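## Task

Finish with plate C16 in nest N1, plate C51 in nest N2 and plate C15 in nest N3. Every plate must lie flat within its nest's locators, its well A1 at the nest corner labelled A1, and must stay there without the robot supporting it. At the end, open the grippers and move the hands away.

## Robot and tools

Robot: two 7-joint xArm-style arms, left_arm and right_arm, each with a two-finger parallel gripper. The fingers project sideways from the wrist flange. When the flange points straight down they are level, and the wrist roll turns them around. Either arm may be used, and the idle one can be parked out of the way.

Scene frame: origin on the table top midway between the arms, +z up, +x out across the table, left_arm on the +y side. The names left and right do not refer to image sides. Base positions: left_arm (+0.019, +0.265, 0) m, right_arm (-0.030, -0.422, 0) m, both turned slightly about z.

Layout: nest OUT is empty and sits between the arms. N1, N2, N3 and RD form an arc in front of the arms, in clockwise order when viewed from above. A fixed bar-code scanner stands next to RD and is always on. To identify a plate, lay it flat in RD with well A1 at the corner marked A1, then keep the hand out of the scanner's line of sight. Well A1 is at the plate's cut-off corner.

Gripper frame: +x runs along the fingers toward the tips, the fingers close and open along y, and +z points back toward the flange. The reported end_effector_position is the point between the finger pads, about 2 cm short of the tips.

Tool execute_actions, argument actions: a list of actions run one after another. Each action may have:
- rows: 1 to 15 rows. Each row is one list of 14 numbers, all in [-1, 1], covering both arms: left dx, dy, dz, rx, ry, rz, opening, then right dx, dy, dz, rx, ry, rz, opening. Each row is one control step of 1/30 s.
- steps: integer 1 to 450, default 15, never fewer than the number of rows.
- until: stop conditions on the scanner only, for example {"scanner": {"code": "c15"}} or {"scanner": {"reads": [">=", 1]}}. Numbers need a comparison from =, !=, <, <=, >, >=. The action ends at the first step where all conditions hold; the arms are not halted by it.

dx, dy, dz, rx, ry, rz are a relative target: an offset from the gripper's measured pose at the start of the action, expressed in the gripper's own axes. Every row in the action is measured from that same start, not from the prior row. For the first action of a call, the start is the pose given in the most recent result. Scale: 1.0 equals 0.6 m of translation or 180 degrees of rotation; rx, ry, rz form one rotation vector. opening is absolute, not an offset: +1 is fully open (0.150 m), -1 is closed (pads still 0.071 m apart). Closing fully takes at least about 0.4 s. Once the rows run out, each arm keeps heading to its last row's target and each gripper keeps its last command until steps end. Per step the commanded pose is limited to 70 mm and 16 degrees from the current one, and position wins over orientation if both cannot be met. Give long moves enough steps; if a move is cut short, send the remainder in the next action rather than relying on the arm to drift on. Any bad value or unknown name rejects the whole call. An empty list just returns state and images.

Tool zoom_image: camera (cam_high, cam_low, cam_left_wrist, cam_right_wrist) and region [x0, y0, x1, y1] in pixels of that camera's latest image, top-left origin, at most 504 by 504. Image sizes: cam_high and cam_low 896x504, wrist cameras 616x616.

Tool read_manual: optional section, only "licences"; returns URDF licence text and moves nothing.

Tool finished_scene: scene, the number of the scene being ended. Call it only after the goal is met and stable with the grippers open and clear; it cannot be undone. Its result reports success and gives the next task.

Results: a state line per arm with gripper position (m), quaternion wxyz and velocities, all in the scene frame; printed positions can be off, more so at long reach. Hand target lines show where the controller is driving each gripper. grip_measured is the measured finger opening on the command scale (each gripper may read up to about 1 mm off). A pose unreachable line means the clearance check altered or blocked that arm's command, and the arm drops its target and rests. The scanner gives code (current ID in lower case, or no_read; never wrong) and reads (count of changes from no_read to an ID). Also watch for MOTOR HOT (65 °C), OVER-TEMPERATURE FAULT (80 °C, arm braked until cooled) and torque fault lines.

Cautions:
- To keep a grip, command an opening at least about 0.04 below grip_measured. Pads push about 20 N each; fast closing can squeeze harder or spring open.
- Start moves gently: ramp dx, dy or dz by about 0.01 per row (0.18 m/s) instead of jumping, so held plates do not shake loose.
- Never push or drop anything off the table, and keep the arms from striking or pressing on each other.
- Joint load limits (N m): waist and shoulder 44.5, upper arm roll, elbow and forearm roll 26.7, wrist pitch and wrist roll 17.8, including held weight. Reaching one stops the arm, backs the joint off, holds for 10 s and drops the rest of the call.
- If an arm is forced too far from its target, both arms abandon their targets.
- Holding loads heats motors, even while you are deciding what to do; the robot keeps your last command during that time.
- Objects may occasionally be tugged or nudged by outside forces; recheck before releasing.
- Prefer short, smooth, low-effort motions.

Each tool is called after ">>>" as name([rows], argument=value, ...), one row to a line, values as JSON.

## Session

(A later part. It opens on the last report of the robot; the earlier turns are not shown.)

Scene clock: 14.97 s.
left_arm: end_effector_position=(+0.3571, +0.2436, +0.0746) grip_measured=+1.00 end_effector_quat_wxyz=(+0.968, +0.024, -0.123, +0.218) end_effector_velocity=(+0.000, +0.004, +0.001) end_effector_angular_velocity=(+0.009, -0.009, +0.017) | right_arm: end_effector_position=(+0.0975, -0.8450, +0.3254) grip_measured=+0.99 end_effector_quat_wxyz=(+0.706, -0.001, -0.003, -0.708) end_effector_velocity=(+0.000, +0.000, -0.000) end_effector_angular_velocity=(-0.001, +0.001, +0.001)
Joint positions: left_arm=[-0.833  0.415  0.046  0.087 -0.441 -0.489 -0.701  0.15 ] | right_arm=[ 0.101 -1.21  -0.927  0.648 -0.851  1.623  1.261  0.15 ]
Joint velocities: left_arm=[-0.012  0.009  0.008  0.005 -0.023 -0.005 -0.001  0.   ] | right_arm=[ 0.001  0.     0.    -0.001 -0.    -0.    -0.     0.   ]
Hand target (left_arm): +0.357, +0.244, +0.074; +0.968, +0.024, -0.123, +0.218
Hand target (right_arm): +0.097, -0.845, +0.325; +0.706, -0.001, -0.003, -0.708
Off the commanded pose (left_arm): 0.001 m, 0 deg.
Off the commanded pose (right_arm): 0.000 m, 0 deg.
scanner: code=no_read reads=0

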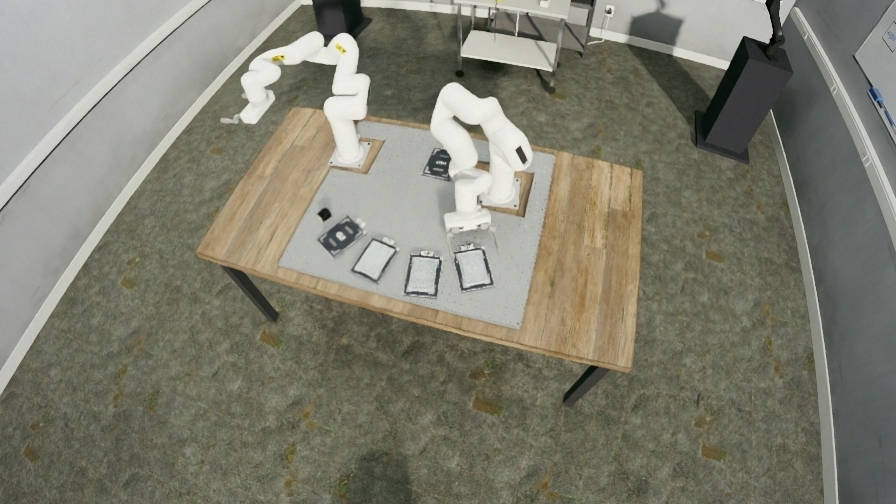

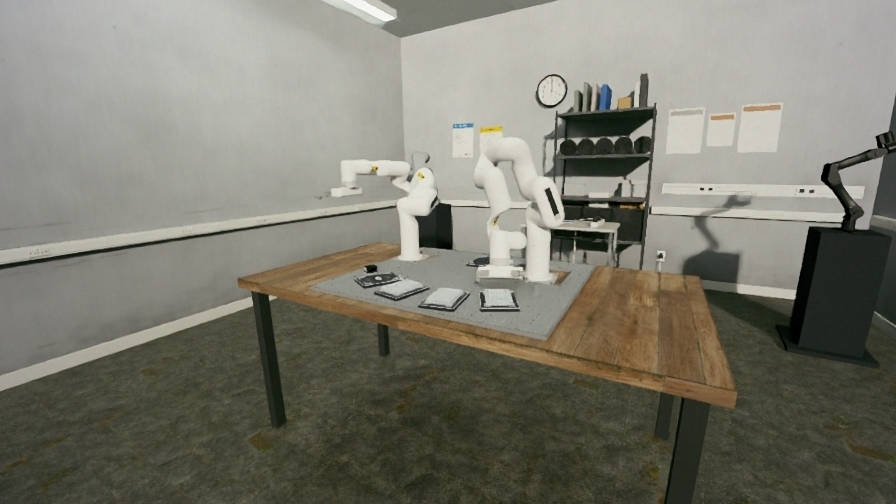

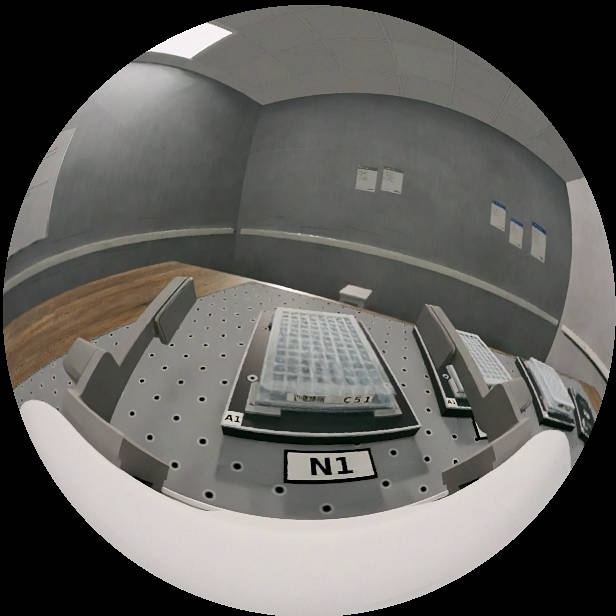

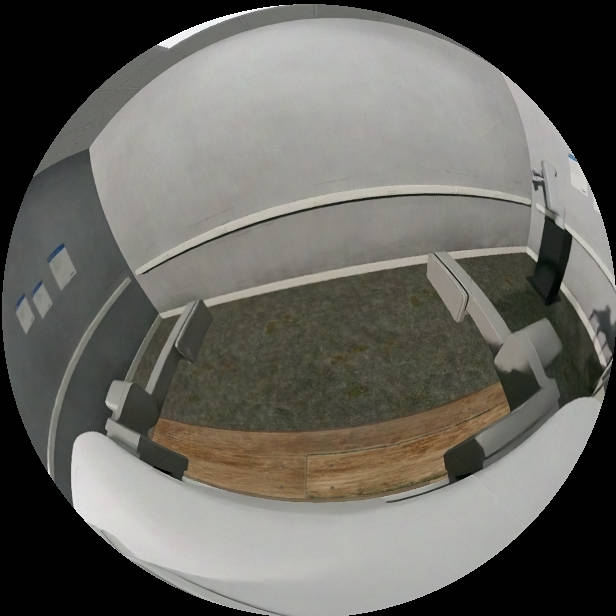

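>>> execute_actions([
  {"rows": [[-0.094,-0.2935,0.022,-0.0282,0.0025,-0.1207,1, 0,0,0,0,0,0,1]], "steps": 35},
])

>>> zoom_image(camera="cam_left_wrist", region=[150, 290, 470, 500])

Scene clock: 16.83 s.
left_arm: end_effector_position=(+0.3808, +0.0602, +0.0750) grip_measured=+1.00 end_effector_quat_wxyz=(+0.992, +0.003, -0.122, +0.027) end_effector_velocity=(-0.000, -0.000, -0.000) end_effector_angular_velocity=(+0.001, -0.000, -0.001) | right_arm: end_effector_position=(+0.0975, -0.8450, +0.3254) grip_measured=+0.99 end_effector_quat_wxyz=(+0.706, -0.001, -0.003, -0.708) end_effector_velocity=(+0.000, +0.000, +0.000) end_effector_angular_velocity=(-0.000, -0.001, +0.002)
Joint positions: left_arm=[-1.32   0.433  0.151  0.347 -0.694 -0.247 -0.424  0.15 ] | right_arm=[ 0.101 -1.21  -0.927  0.648 -0.851  1.623  1.261  0.15 ]
Joint velocities: left_arm=[-0.002  0.002  0.001  0.001 -0.001  0.     0.     0.   ] | right_arm=[ 0.    -0.     0.    -0.     0.    -0.001 -0.001  0.   ]
Hand target (left_arm): +0.381, +0.060, +0.075; +0.992, +0.003, -0.122, +0.026
Hand target (right_arm): +0.097, -0.845, +0.325; +0.706, -0.001, -0.003, -0.708
Off the commanded pose (left_arm): 0.001 m, 0 deg.
Off the commanded pose (right_arm): 0.000 m, 0 deg.
scanner: code=no_read reads=0

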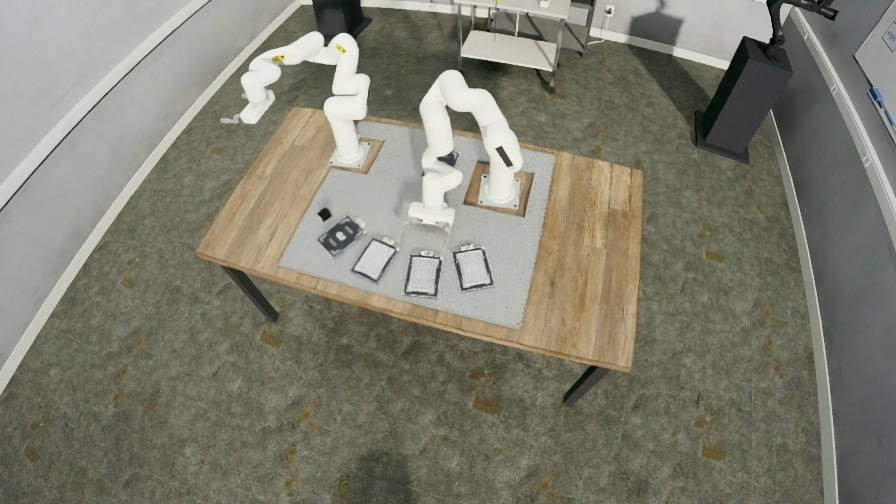

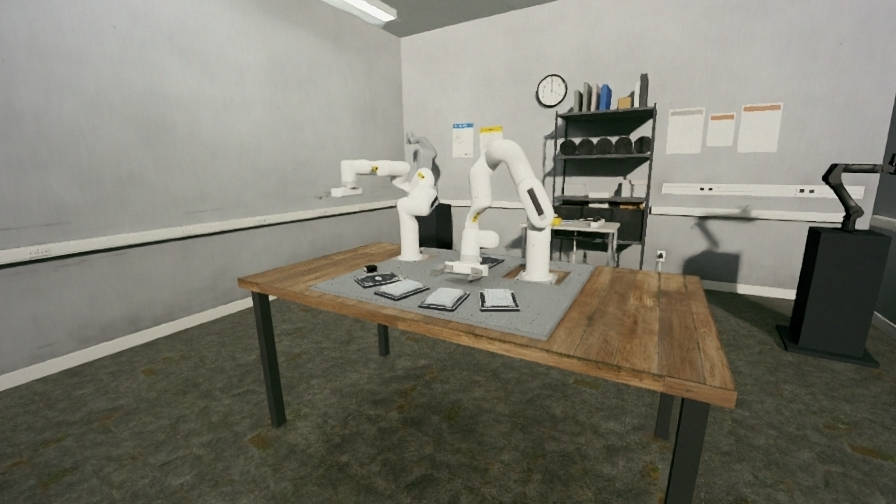

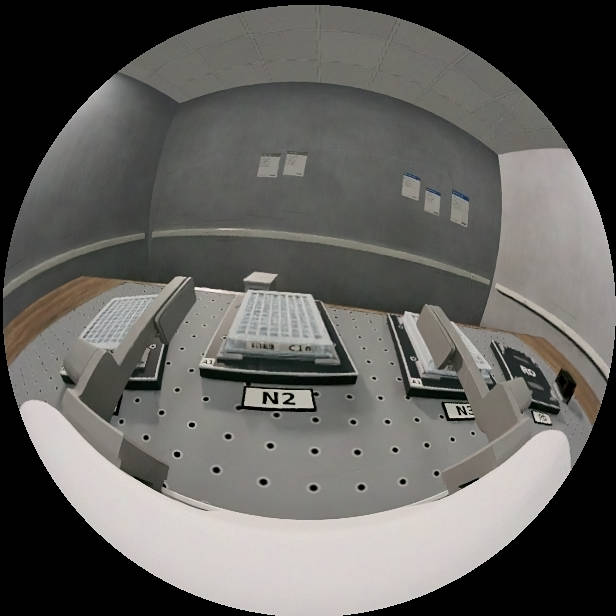

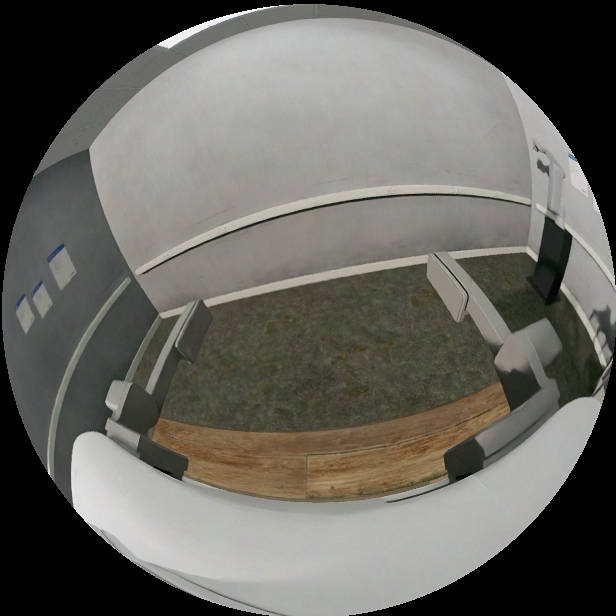

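Region (150, 290, 470, 500) of cam_left_wrist's 616x616 image, scaled by 1.575, with more detail than that image has; it fills the top 331 rows of this view, and the rest is white.

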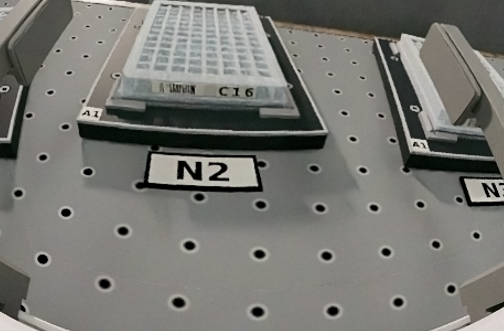

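>>> execute_actions([
  {"rows": [[0.11,0.03,0.07,0,0.078,0.01,1, 0,0,0,0,0,0,1]], "steps": 35},
])

>>> zoom_image(camera="cam_high", region=[360, 200, 500, 310])

Scene clock: 18.20 s.
left_arm: end_effector_position=(+0.4327, +0.0810, +0.1314) grip_measured=+1.00 end_effector_quat_wxyz=(+0.999, -0.002, -0.000, +0.042) end_effector_velocity=(+0.001, -0.000, +0.001) end_effector_angular_velocity=(-0.001, -0.002, +0.001) | right_arm: end_effector_position=(+0.0975, -0.8450, +0.3254) grip_measured=+0.99 end_effector_quat_wxyz=(+0.706, -0.001, -0.003, -0.708) end_effector_velocity=(-0.000, -0.000, -0.000) end_effector_angular_velocity=(+0.000, -0.000, -0.001)
Joint positions: left_arm=[-1.299 -0.023  0.54   0.39   0.023  0.407 -0.737  0.15 ] | right_arm=[ 0.101 -1.21  -0.927  0.648 -0.851  1.623  1.261  0.15 ]
Joint velocities: left_arm=[ 0.    -0.001  0.001  0.002  0.003  0.001 -0.002  0.   ] | right_arm=[-0.001 -0.     0.    -0.     0.001  0.     0.    -0.   ]
Hand target (left_arm): +0.433, +0.081, +0.132; +0.999, -0.002, -0.000, +0.042
Hand target (right_arm): +0.097, -0.845, +0.325; +0.706, -0.001, -0.003, -0.708
Off the commanded pose (left_arm): 0.001 m, 0 deg.
Off the commanded pose (right_arm): 0.000 m, 0 deg.
scanner: code=no_read reads=0

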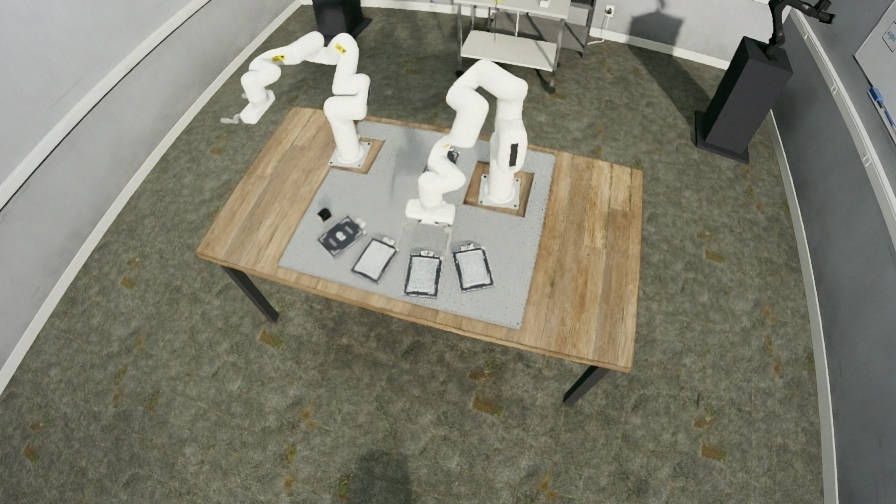

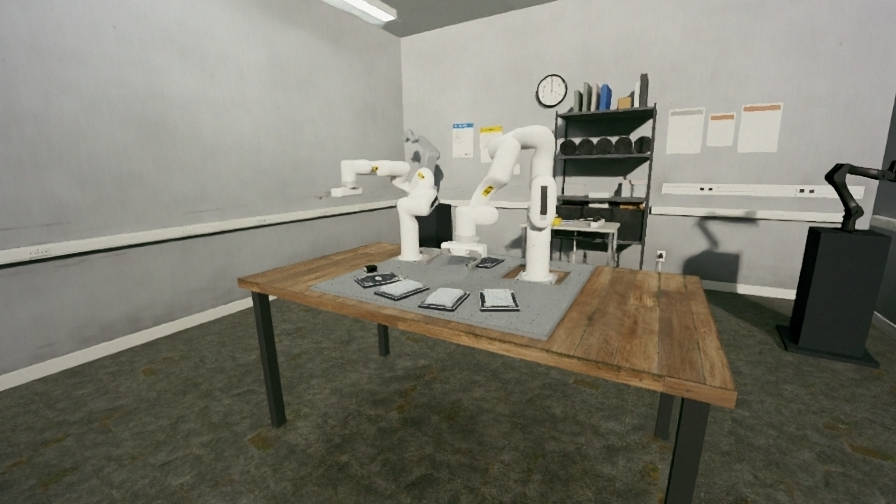

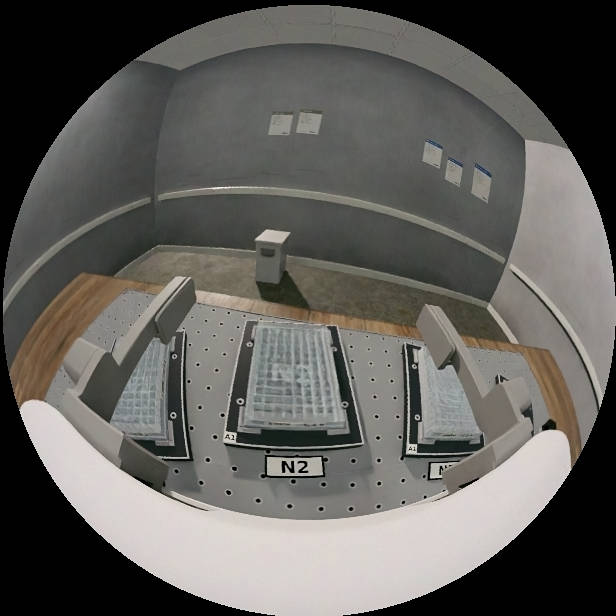

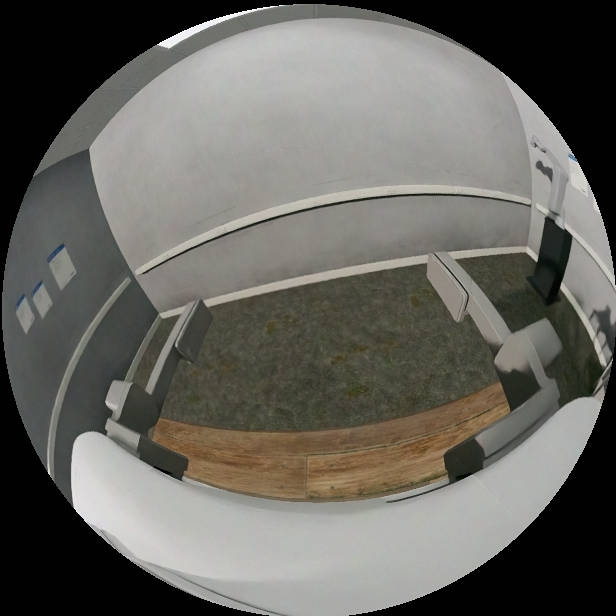

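Region (360, 200, 500, 310) of cam_high's 896x504 image, scaled by 3.600, with more detail than that image has; it fills the top 396 rows of this view, and the rest is white.

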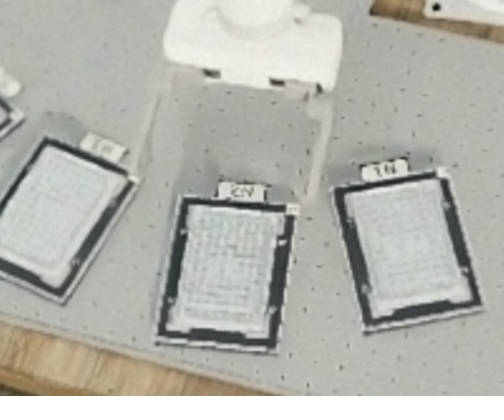

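>>> execute_actions([
  {"rows": [[0.05,0.01,-0.11,0,0,0.022,-0.2, 0,0,0,0,0,0,1]], "steps": 35},
])

>>> zoom_image(camera="cam_high", region=[360, 200, 500, 310])

Scene clock: 19.63 s.
left_arm: end_effector_position=(+0.4623, +0.0892, +0.0656) grip_measured=-0.20 end_effector_quat_wxyz=(+0.997, -0.002, +0.000, +0.077) end_effector_velocity=(+0.000, +0.000, -0.000) end_effector_angular_velocity=(+0.000, +0.001, +0.000) | right_arm: end_effector_position=(+0.0975, -0.8450, +0.3254) grip_measured=+0.99 end_effector_quat_wxyz=(+0.706, -0.001, -0.003, -0.708) end_effector_velocity=(-0.000, -0.000, -0.000) end_effector_angular_velocity=(-0.000, +0.000, -0.000)
Joint positions: left_arm=[-1.134  0.323  0.323  0.519 -0.469  0.233 -0.395  0.103] | right_arm=[ 0.101 -1.21  -0.927  0.648 -0.851  1.623  1.261  0.15 ]
Joint velocities: left_arm=[ 0.002  0.    -0.     0.     0.     0.001  0.     0.   ] | right_arm=[-0.    -0.    -0.    -0.    -0.001  0.     0.    -0.   ]
Hand target (left_arm): +0.462, +0.089, +0.066; +0.997, -0.002, +0.000, +0.077
Hand target (right_arm): +0.097, -0.845, +0.325; +0.706, -0.001, -0.003, -0.708
Off the commanded pose (left_arm): 0.000 m, 0 deg.
Off the commanded pose (right_arm): 0.000 m, 0 deg.
scanner: code=no_read reads=0

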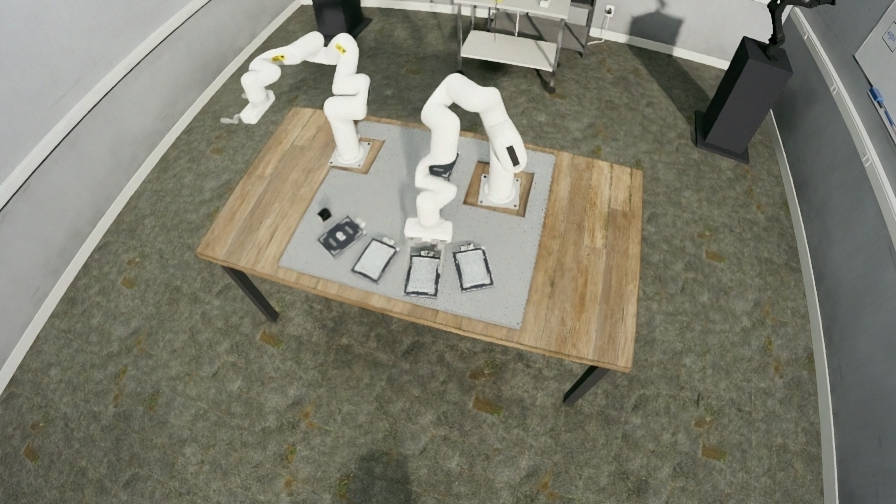

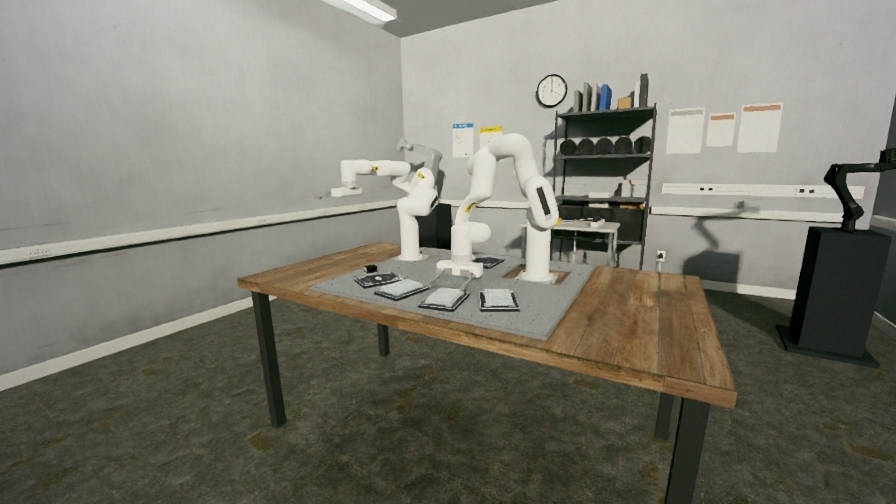

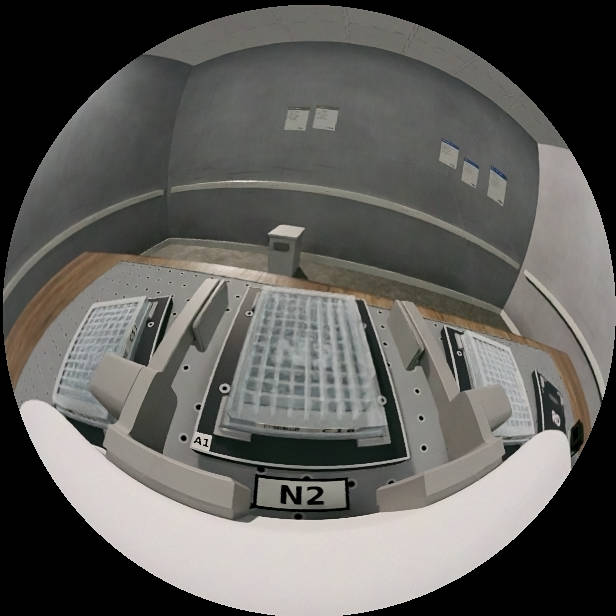

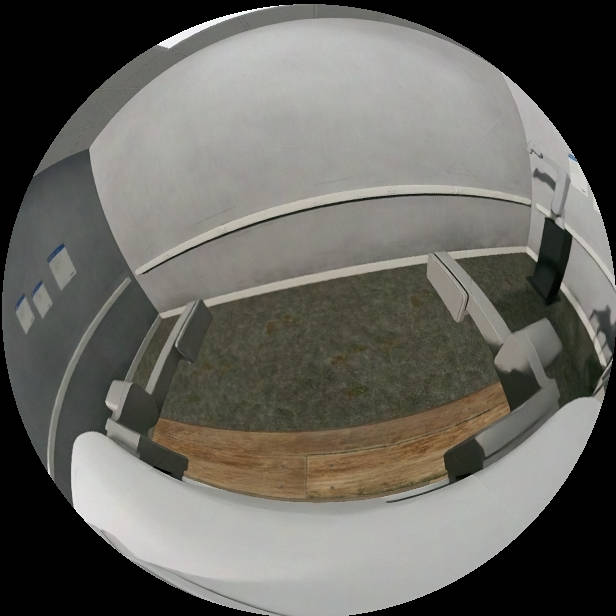

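Region (360, 200, 500, 310) of cam_high's 896x504 image, scaled by 3.600, with more detail than that image has; it fills the top 396 rows of this view, and the rest is white.

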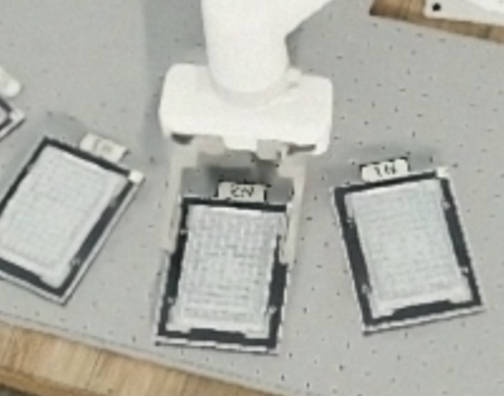

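>>> execute_actions([
  {"rows": [[-0.015,0,-0.045,0,0,0,-0.2, 0,0,0,0,0,0,1]], "steps": 25},
])

>>> zoom_image(camera="cam_high", region=[360, 200, 500, 310])

>>> zoom_image(camera="cam_low", region=[390, 250, 530, 320])

Scene clock: 20.73 s.
left_arm: end_effector_position=(+0.4535, +0.0876, +0.0387) grip_measured=-0.20 end_effector_quat_wxyz=(+0.997, -0.002, +0.000, +0.077) end_effector_velocity=(+0.000, +0.000, -0.000) end_effector_angular_velocity=(+0.001, +0.000, +0.000) | right_arm: end_effector_position=(+0.0975, -0.8450, +0.3254) grip_measured=+0.99 end_effector_quat_wxyz=(+0.706, -0.001, -0.003, -0.708) end_effector_velocity=(+0.000, -0.000, +0.000) end_effector_angular_velocity=(-0.001, -0.001, +0.000)
Joint positions: left_arm=[-1.048  0.414  0.191  0.531 -0.589  0.145 -0.315  0.103] | right_arm=[ 0.101 -1.21  -0.927  0.648 -0.851  1.623  1.261  0.15 ]
Joint velocities: left_arm=[ 0.001  0.001 -0.    -0.    -0.    -0.     0.    -0.   ] | right_arm=[ 0.     0.    -0.     0.    -0.    -0.001 -0.    -0.   ]
Hand target (left_arm): +0.453, +0.088, +0.039; +0.997, -0.002, +0.000, +0.077
Hand target (right_arm): +0.097, -0.845, +0.325; +0.706, -0.001, -0.003, -0.708
Off the commanded pose (left_arm): 0.000 m, 0 deg.
Off the commanded pose (right_arm): 0.000 m, 0 deg.
scanner: code=no_read reads=0

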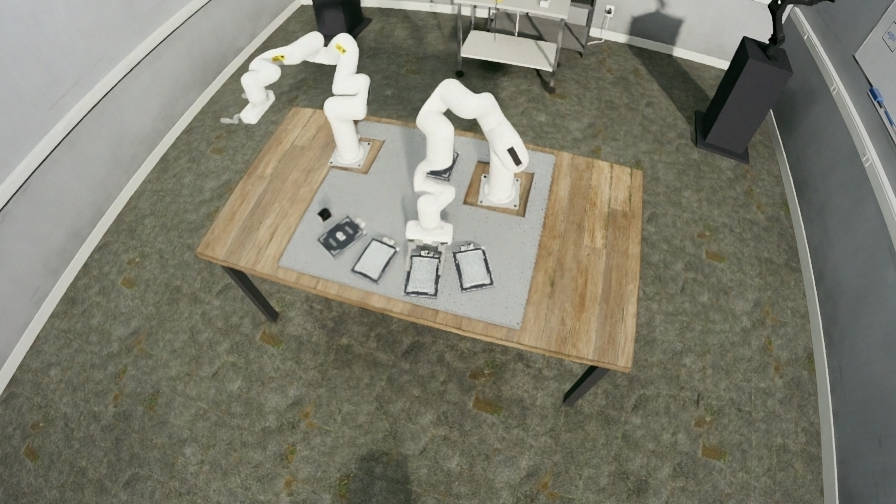

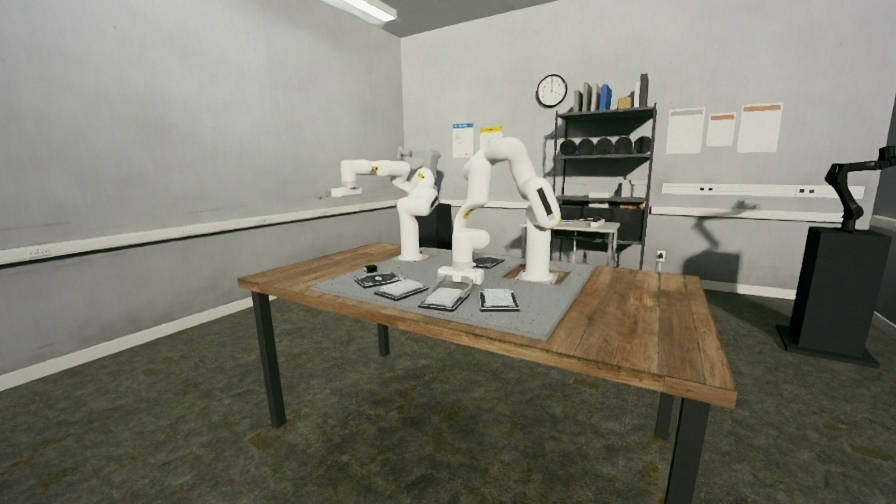

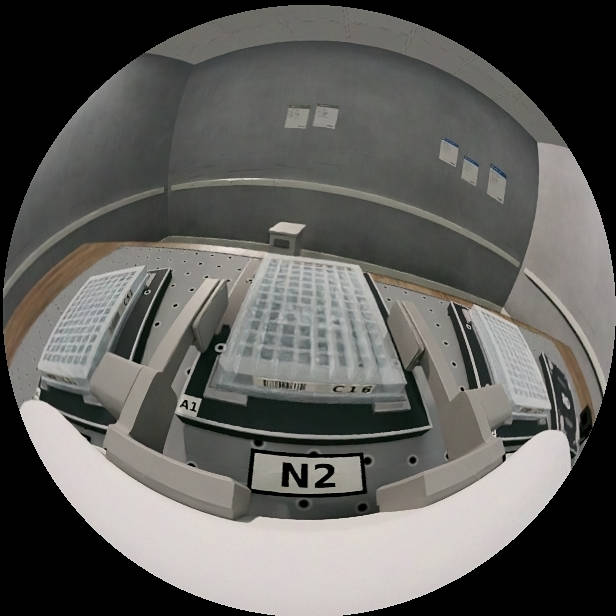

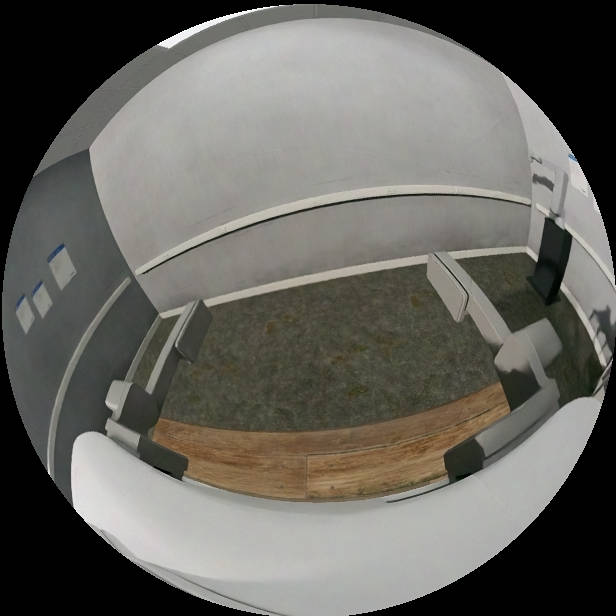

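Region (360, 200, 500, 310) of cam_high's 896x504 image, scaled by 3.600, with more detail than that image has; it fills the top 396 rows of this view, and the rest is white.

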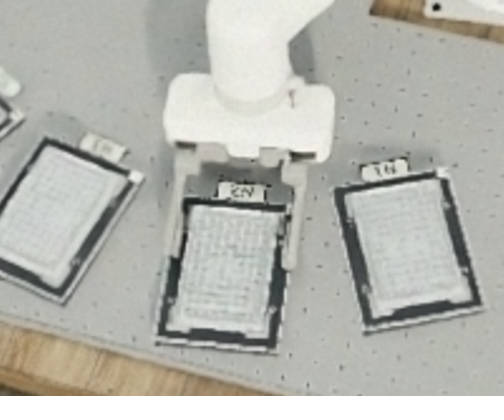

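Region (390, 250, 530, 320) of cam_low's 896x504 image, scaled by 3.600, with more detail than that image has.

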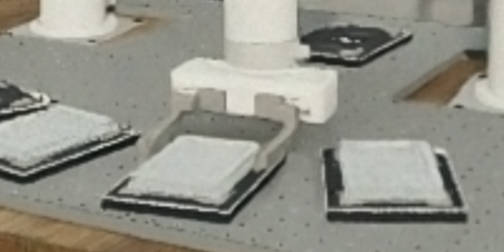

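>>> execute_actions([
  {"rows": [[0.02,-0.007,0,0,0,0,-0.2, 0,0,0,0,0,0,1]], "steps": 15},
  {"rows": [[0,0,-0.012,0,0,0,-0.2, 0,0,0,0,0,0,1]], "steps": 15},
])

>>> zoom_image(camera="cam_left_wrist", region=[120, 240, 500, 520])

>>> zoom_image(camera="cam_low", region=[390, 250, 530, 320])

Scene clock: 22.03 s.
left_arm: end_effector_position=(+0.4664, +0.0849, +0.0330) grip_measured=-0.20 end_effector_quat_wxyz=(+0.997, -0.004, -0.001, +0.077) end_effector_velocity=(-0.001, -0.000, -0.002) end_effector_angular_velocity=(+0.003, +0.005, -0.004) | right_arm: end_effector_position=(+0.0975, -0.8450, +0.3254) grip_measured=+0.99 end_effector_quat_wxyz=(+0.706, -0.001, -0.003, -0.708) end_effector_velocity=(+0.000, -0.000, -0.000) end_effector_angular_velocity=(-0.000, +0.000, +0.001)
Joint positions: left_arm=[-1.018  0.455  0.179  0.578 -0.592  0.147 -0.297  0.103] | right_arm=[ 0.101 -1.21  -0.927  0.648 -0.851  1.623  1.261  0.15 ]
Joint velocities: left_arm=[ 0.001  0.005 -0.001  0.001  0.003  0.002  0.001  0.   ] | right_arm=[-0.     0.    -0.    -0.    -0.     0.    -0.001  0.   ]
Hand target (left_arm): +0.466, +0.085, +0.031; +0.997, -0.003, +0.000, +0.077
Hand target (right_arm): +0.097, -0.845, +0.325; +0.706, -0.001, -0.003, -0.708
Off the commanded pose (left_arm): 0.002 m, 0 deg.
Off the commanded pose (right_arm): 0.000 m, 0 deg.
scanner: code=no_read reads=0

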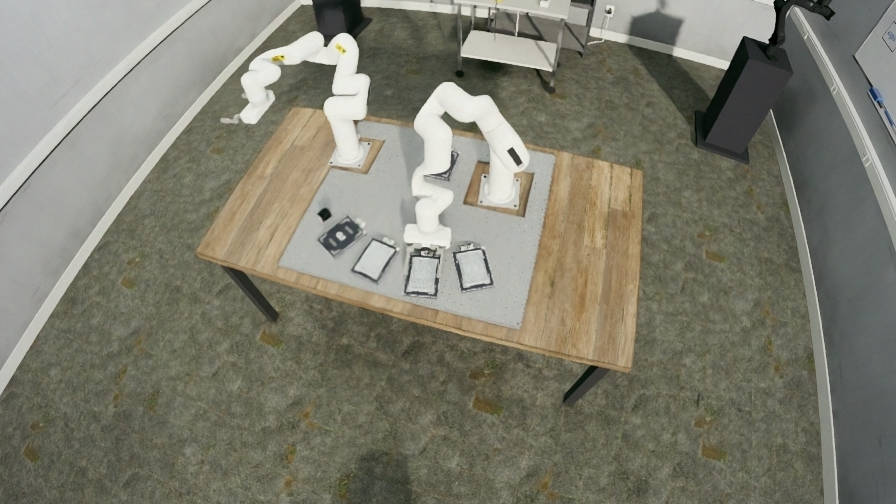

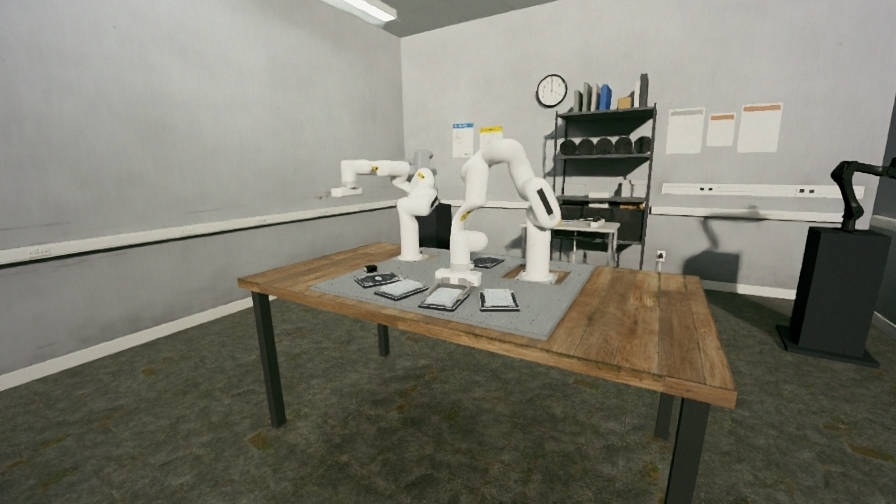

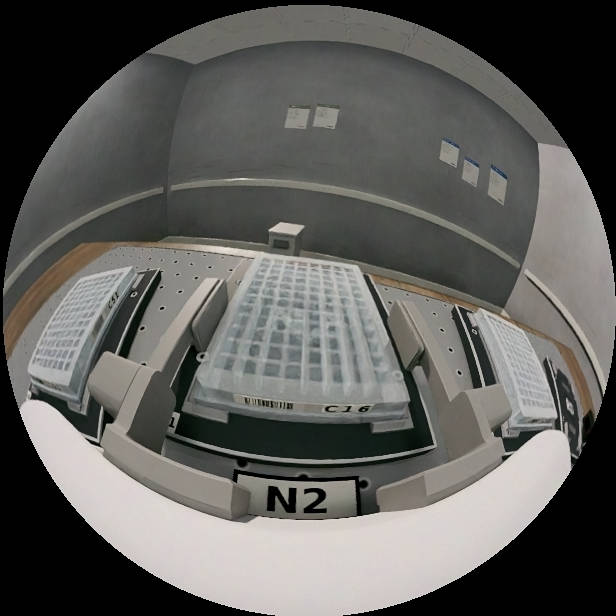

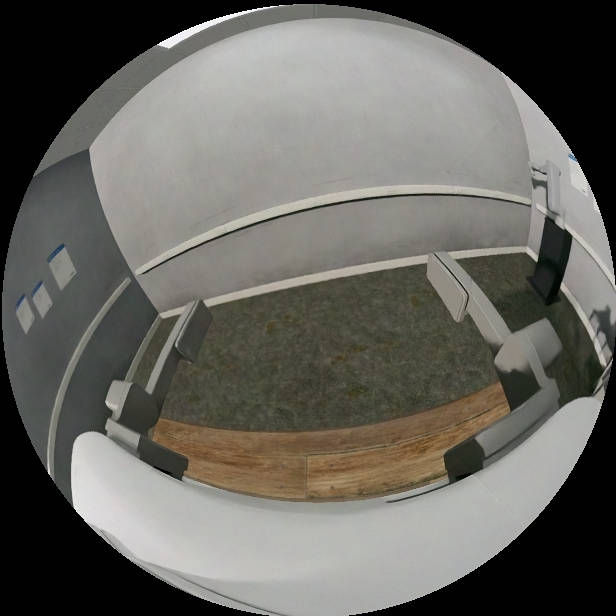

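Region (120, 240, 500, 520) of cam_left_wrist's 616x616 image, scaled by 1.326, with more detail than that image has; it fills the top 371 rows of this view, and the rest is white.

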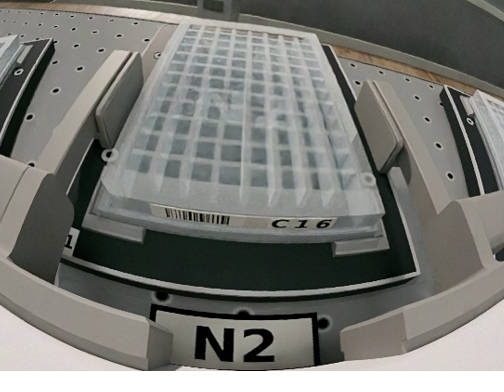

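Region (390, 250, 530, 320) of cam_low's 896x504 image, scaled by 3.600, with more detail than that image has.

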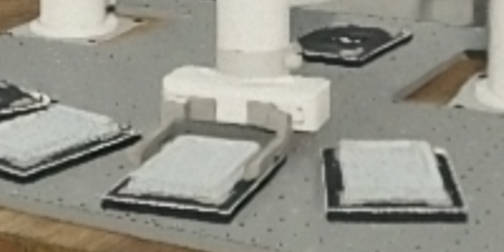

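>>> execute_actions([
  {"rows": [[0,0,0.008,0,0,0,-0.2, 0,0,0,0,0,0,1]], "steps": 12},
  {"rows": [[0,0,0,0,0,0,-0.35, 0,0,0,0,0,0,1],[0,0,0,0,0,0,-0.45, 0,0,0,0,0,0,1],[0,0,0,0,0,0,-0.52, 0,0,0,0,0,0,1],[0,0,0,0,0,0,-0.58, 0,0,0,0,0,0,1],[0,0,0,0,0,0,-0.62, 0,0,0,0,0,0,1],[0,0,0,0,0,0,-0.66, 0,0,0,0,0,0,1],[0,0,0,0,0,0,-0.70, 0,0,0,0,0,0,1],[0,0,0,0,0,0,-0.74, 0,0,0,0,0,0,1]], "steps": 25},
])

>>> zoom_image(camera="cam_left_wrist", region=[120, 240, 500, 520])

Scene clock: 24.97 s.
left_arm: end_effector_position=(+0.4649, +0.0866, +0.0352) grip_measured=-0.64 end_effector_quat_wxyz=(+0.997, -0.001, +0.002, +0.078) end_effector_velocity=(+0.000, -0.000, +0.000) end_effector_angular_velocity=(-0.000, -0.001, -0.001) | right_arm: end_effector_position=(+0.0975, -0.8450, +0.3254) grip_measured=+0.99 end_effector_quat_wxyz=(+0.706, -0.001, -0.003, -0.708) end_effector_velocity=(-0.000, +0.000, -0.000) end_effector_angular_velocity=(+0.000, +0.000, -0.001)
Joint positions: left_arm=[-1.035  0.441  0.2    0.57  -0.579  0.163 -0.308  0.085] | right_arm=[ 0.101 -1.21  -0.927  0.648 -0.851  1.623  1.261  0.15 ]
Joint velocities: left_arm=[-0.    -0.     0.     0.     0.    -0.     0.001 -0.   ] | right_arm=[-0.     0.    -0.    -0.     0.    -0.     0.001 -0.   ]
Hand target (left_arm): +0.465, +0.086, +0.035; +0.997, -0.002, +0.001, +0.077
Hand target (right_arm): +0.097, -0.845, +0.325; +0.706, -0.001, -0.003, -0.708
Off the commanded pose (left_arm): 0.000 m, 0 deg.
Off the commanded pose (right_arm): 0.000 m, 0 deg.
scanner: code=no_read reads=0

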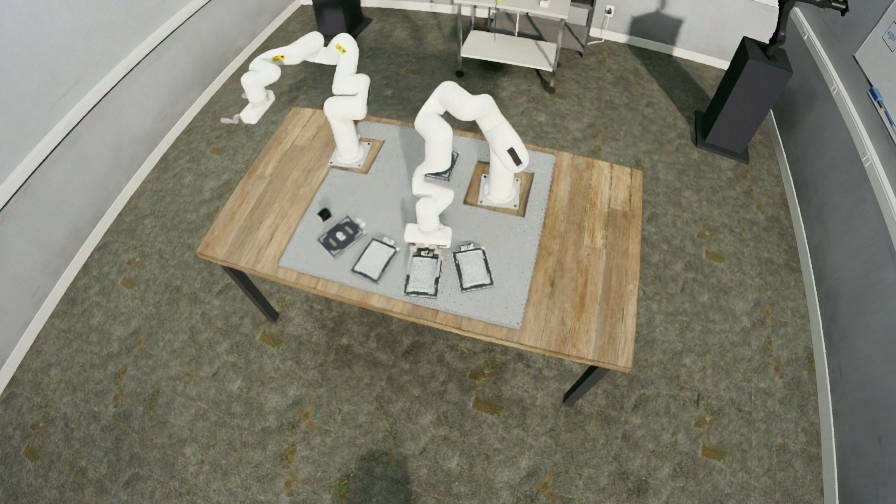

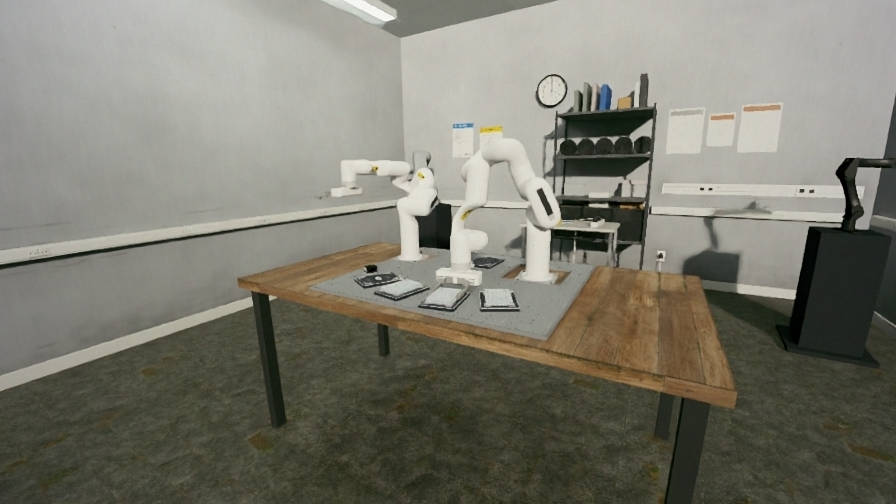

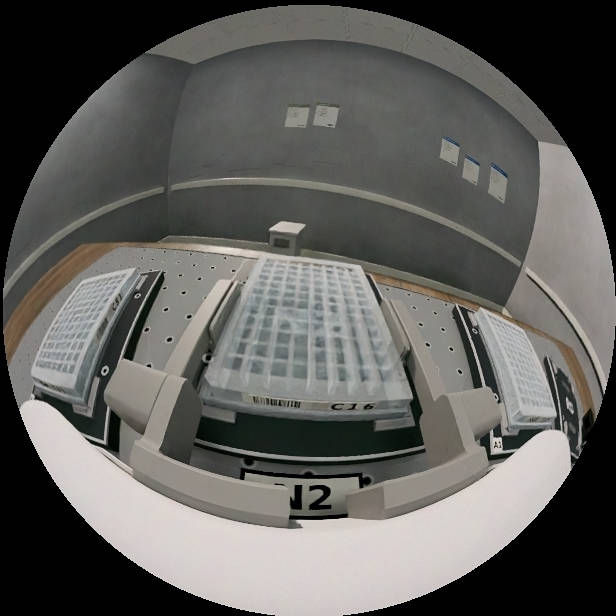

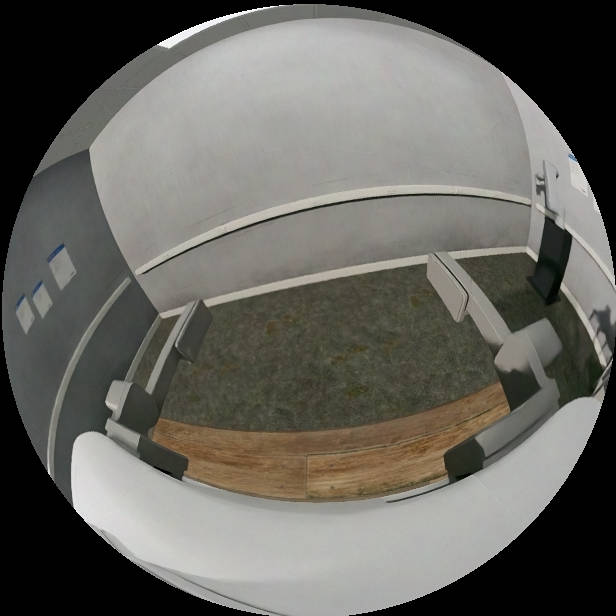

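Region (120, 240, 500, 520) of cam_left_wrist's 616x616 image, scaled by 1.326, with more detail than that image has; it fills the top 371 rows of this view, and the rest is white.

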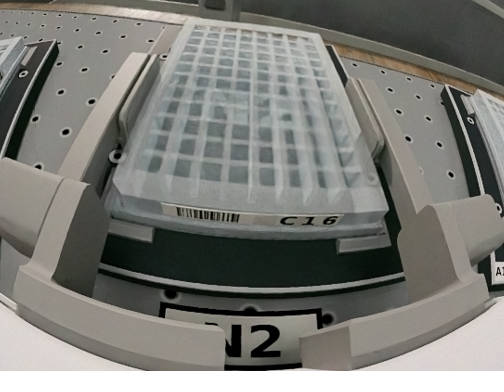

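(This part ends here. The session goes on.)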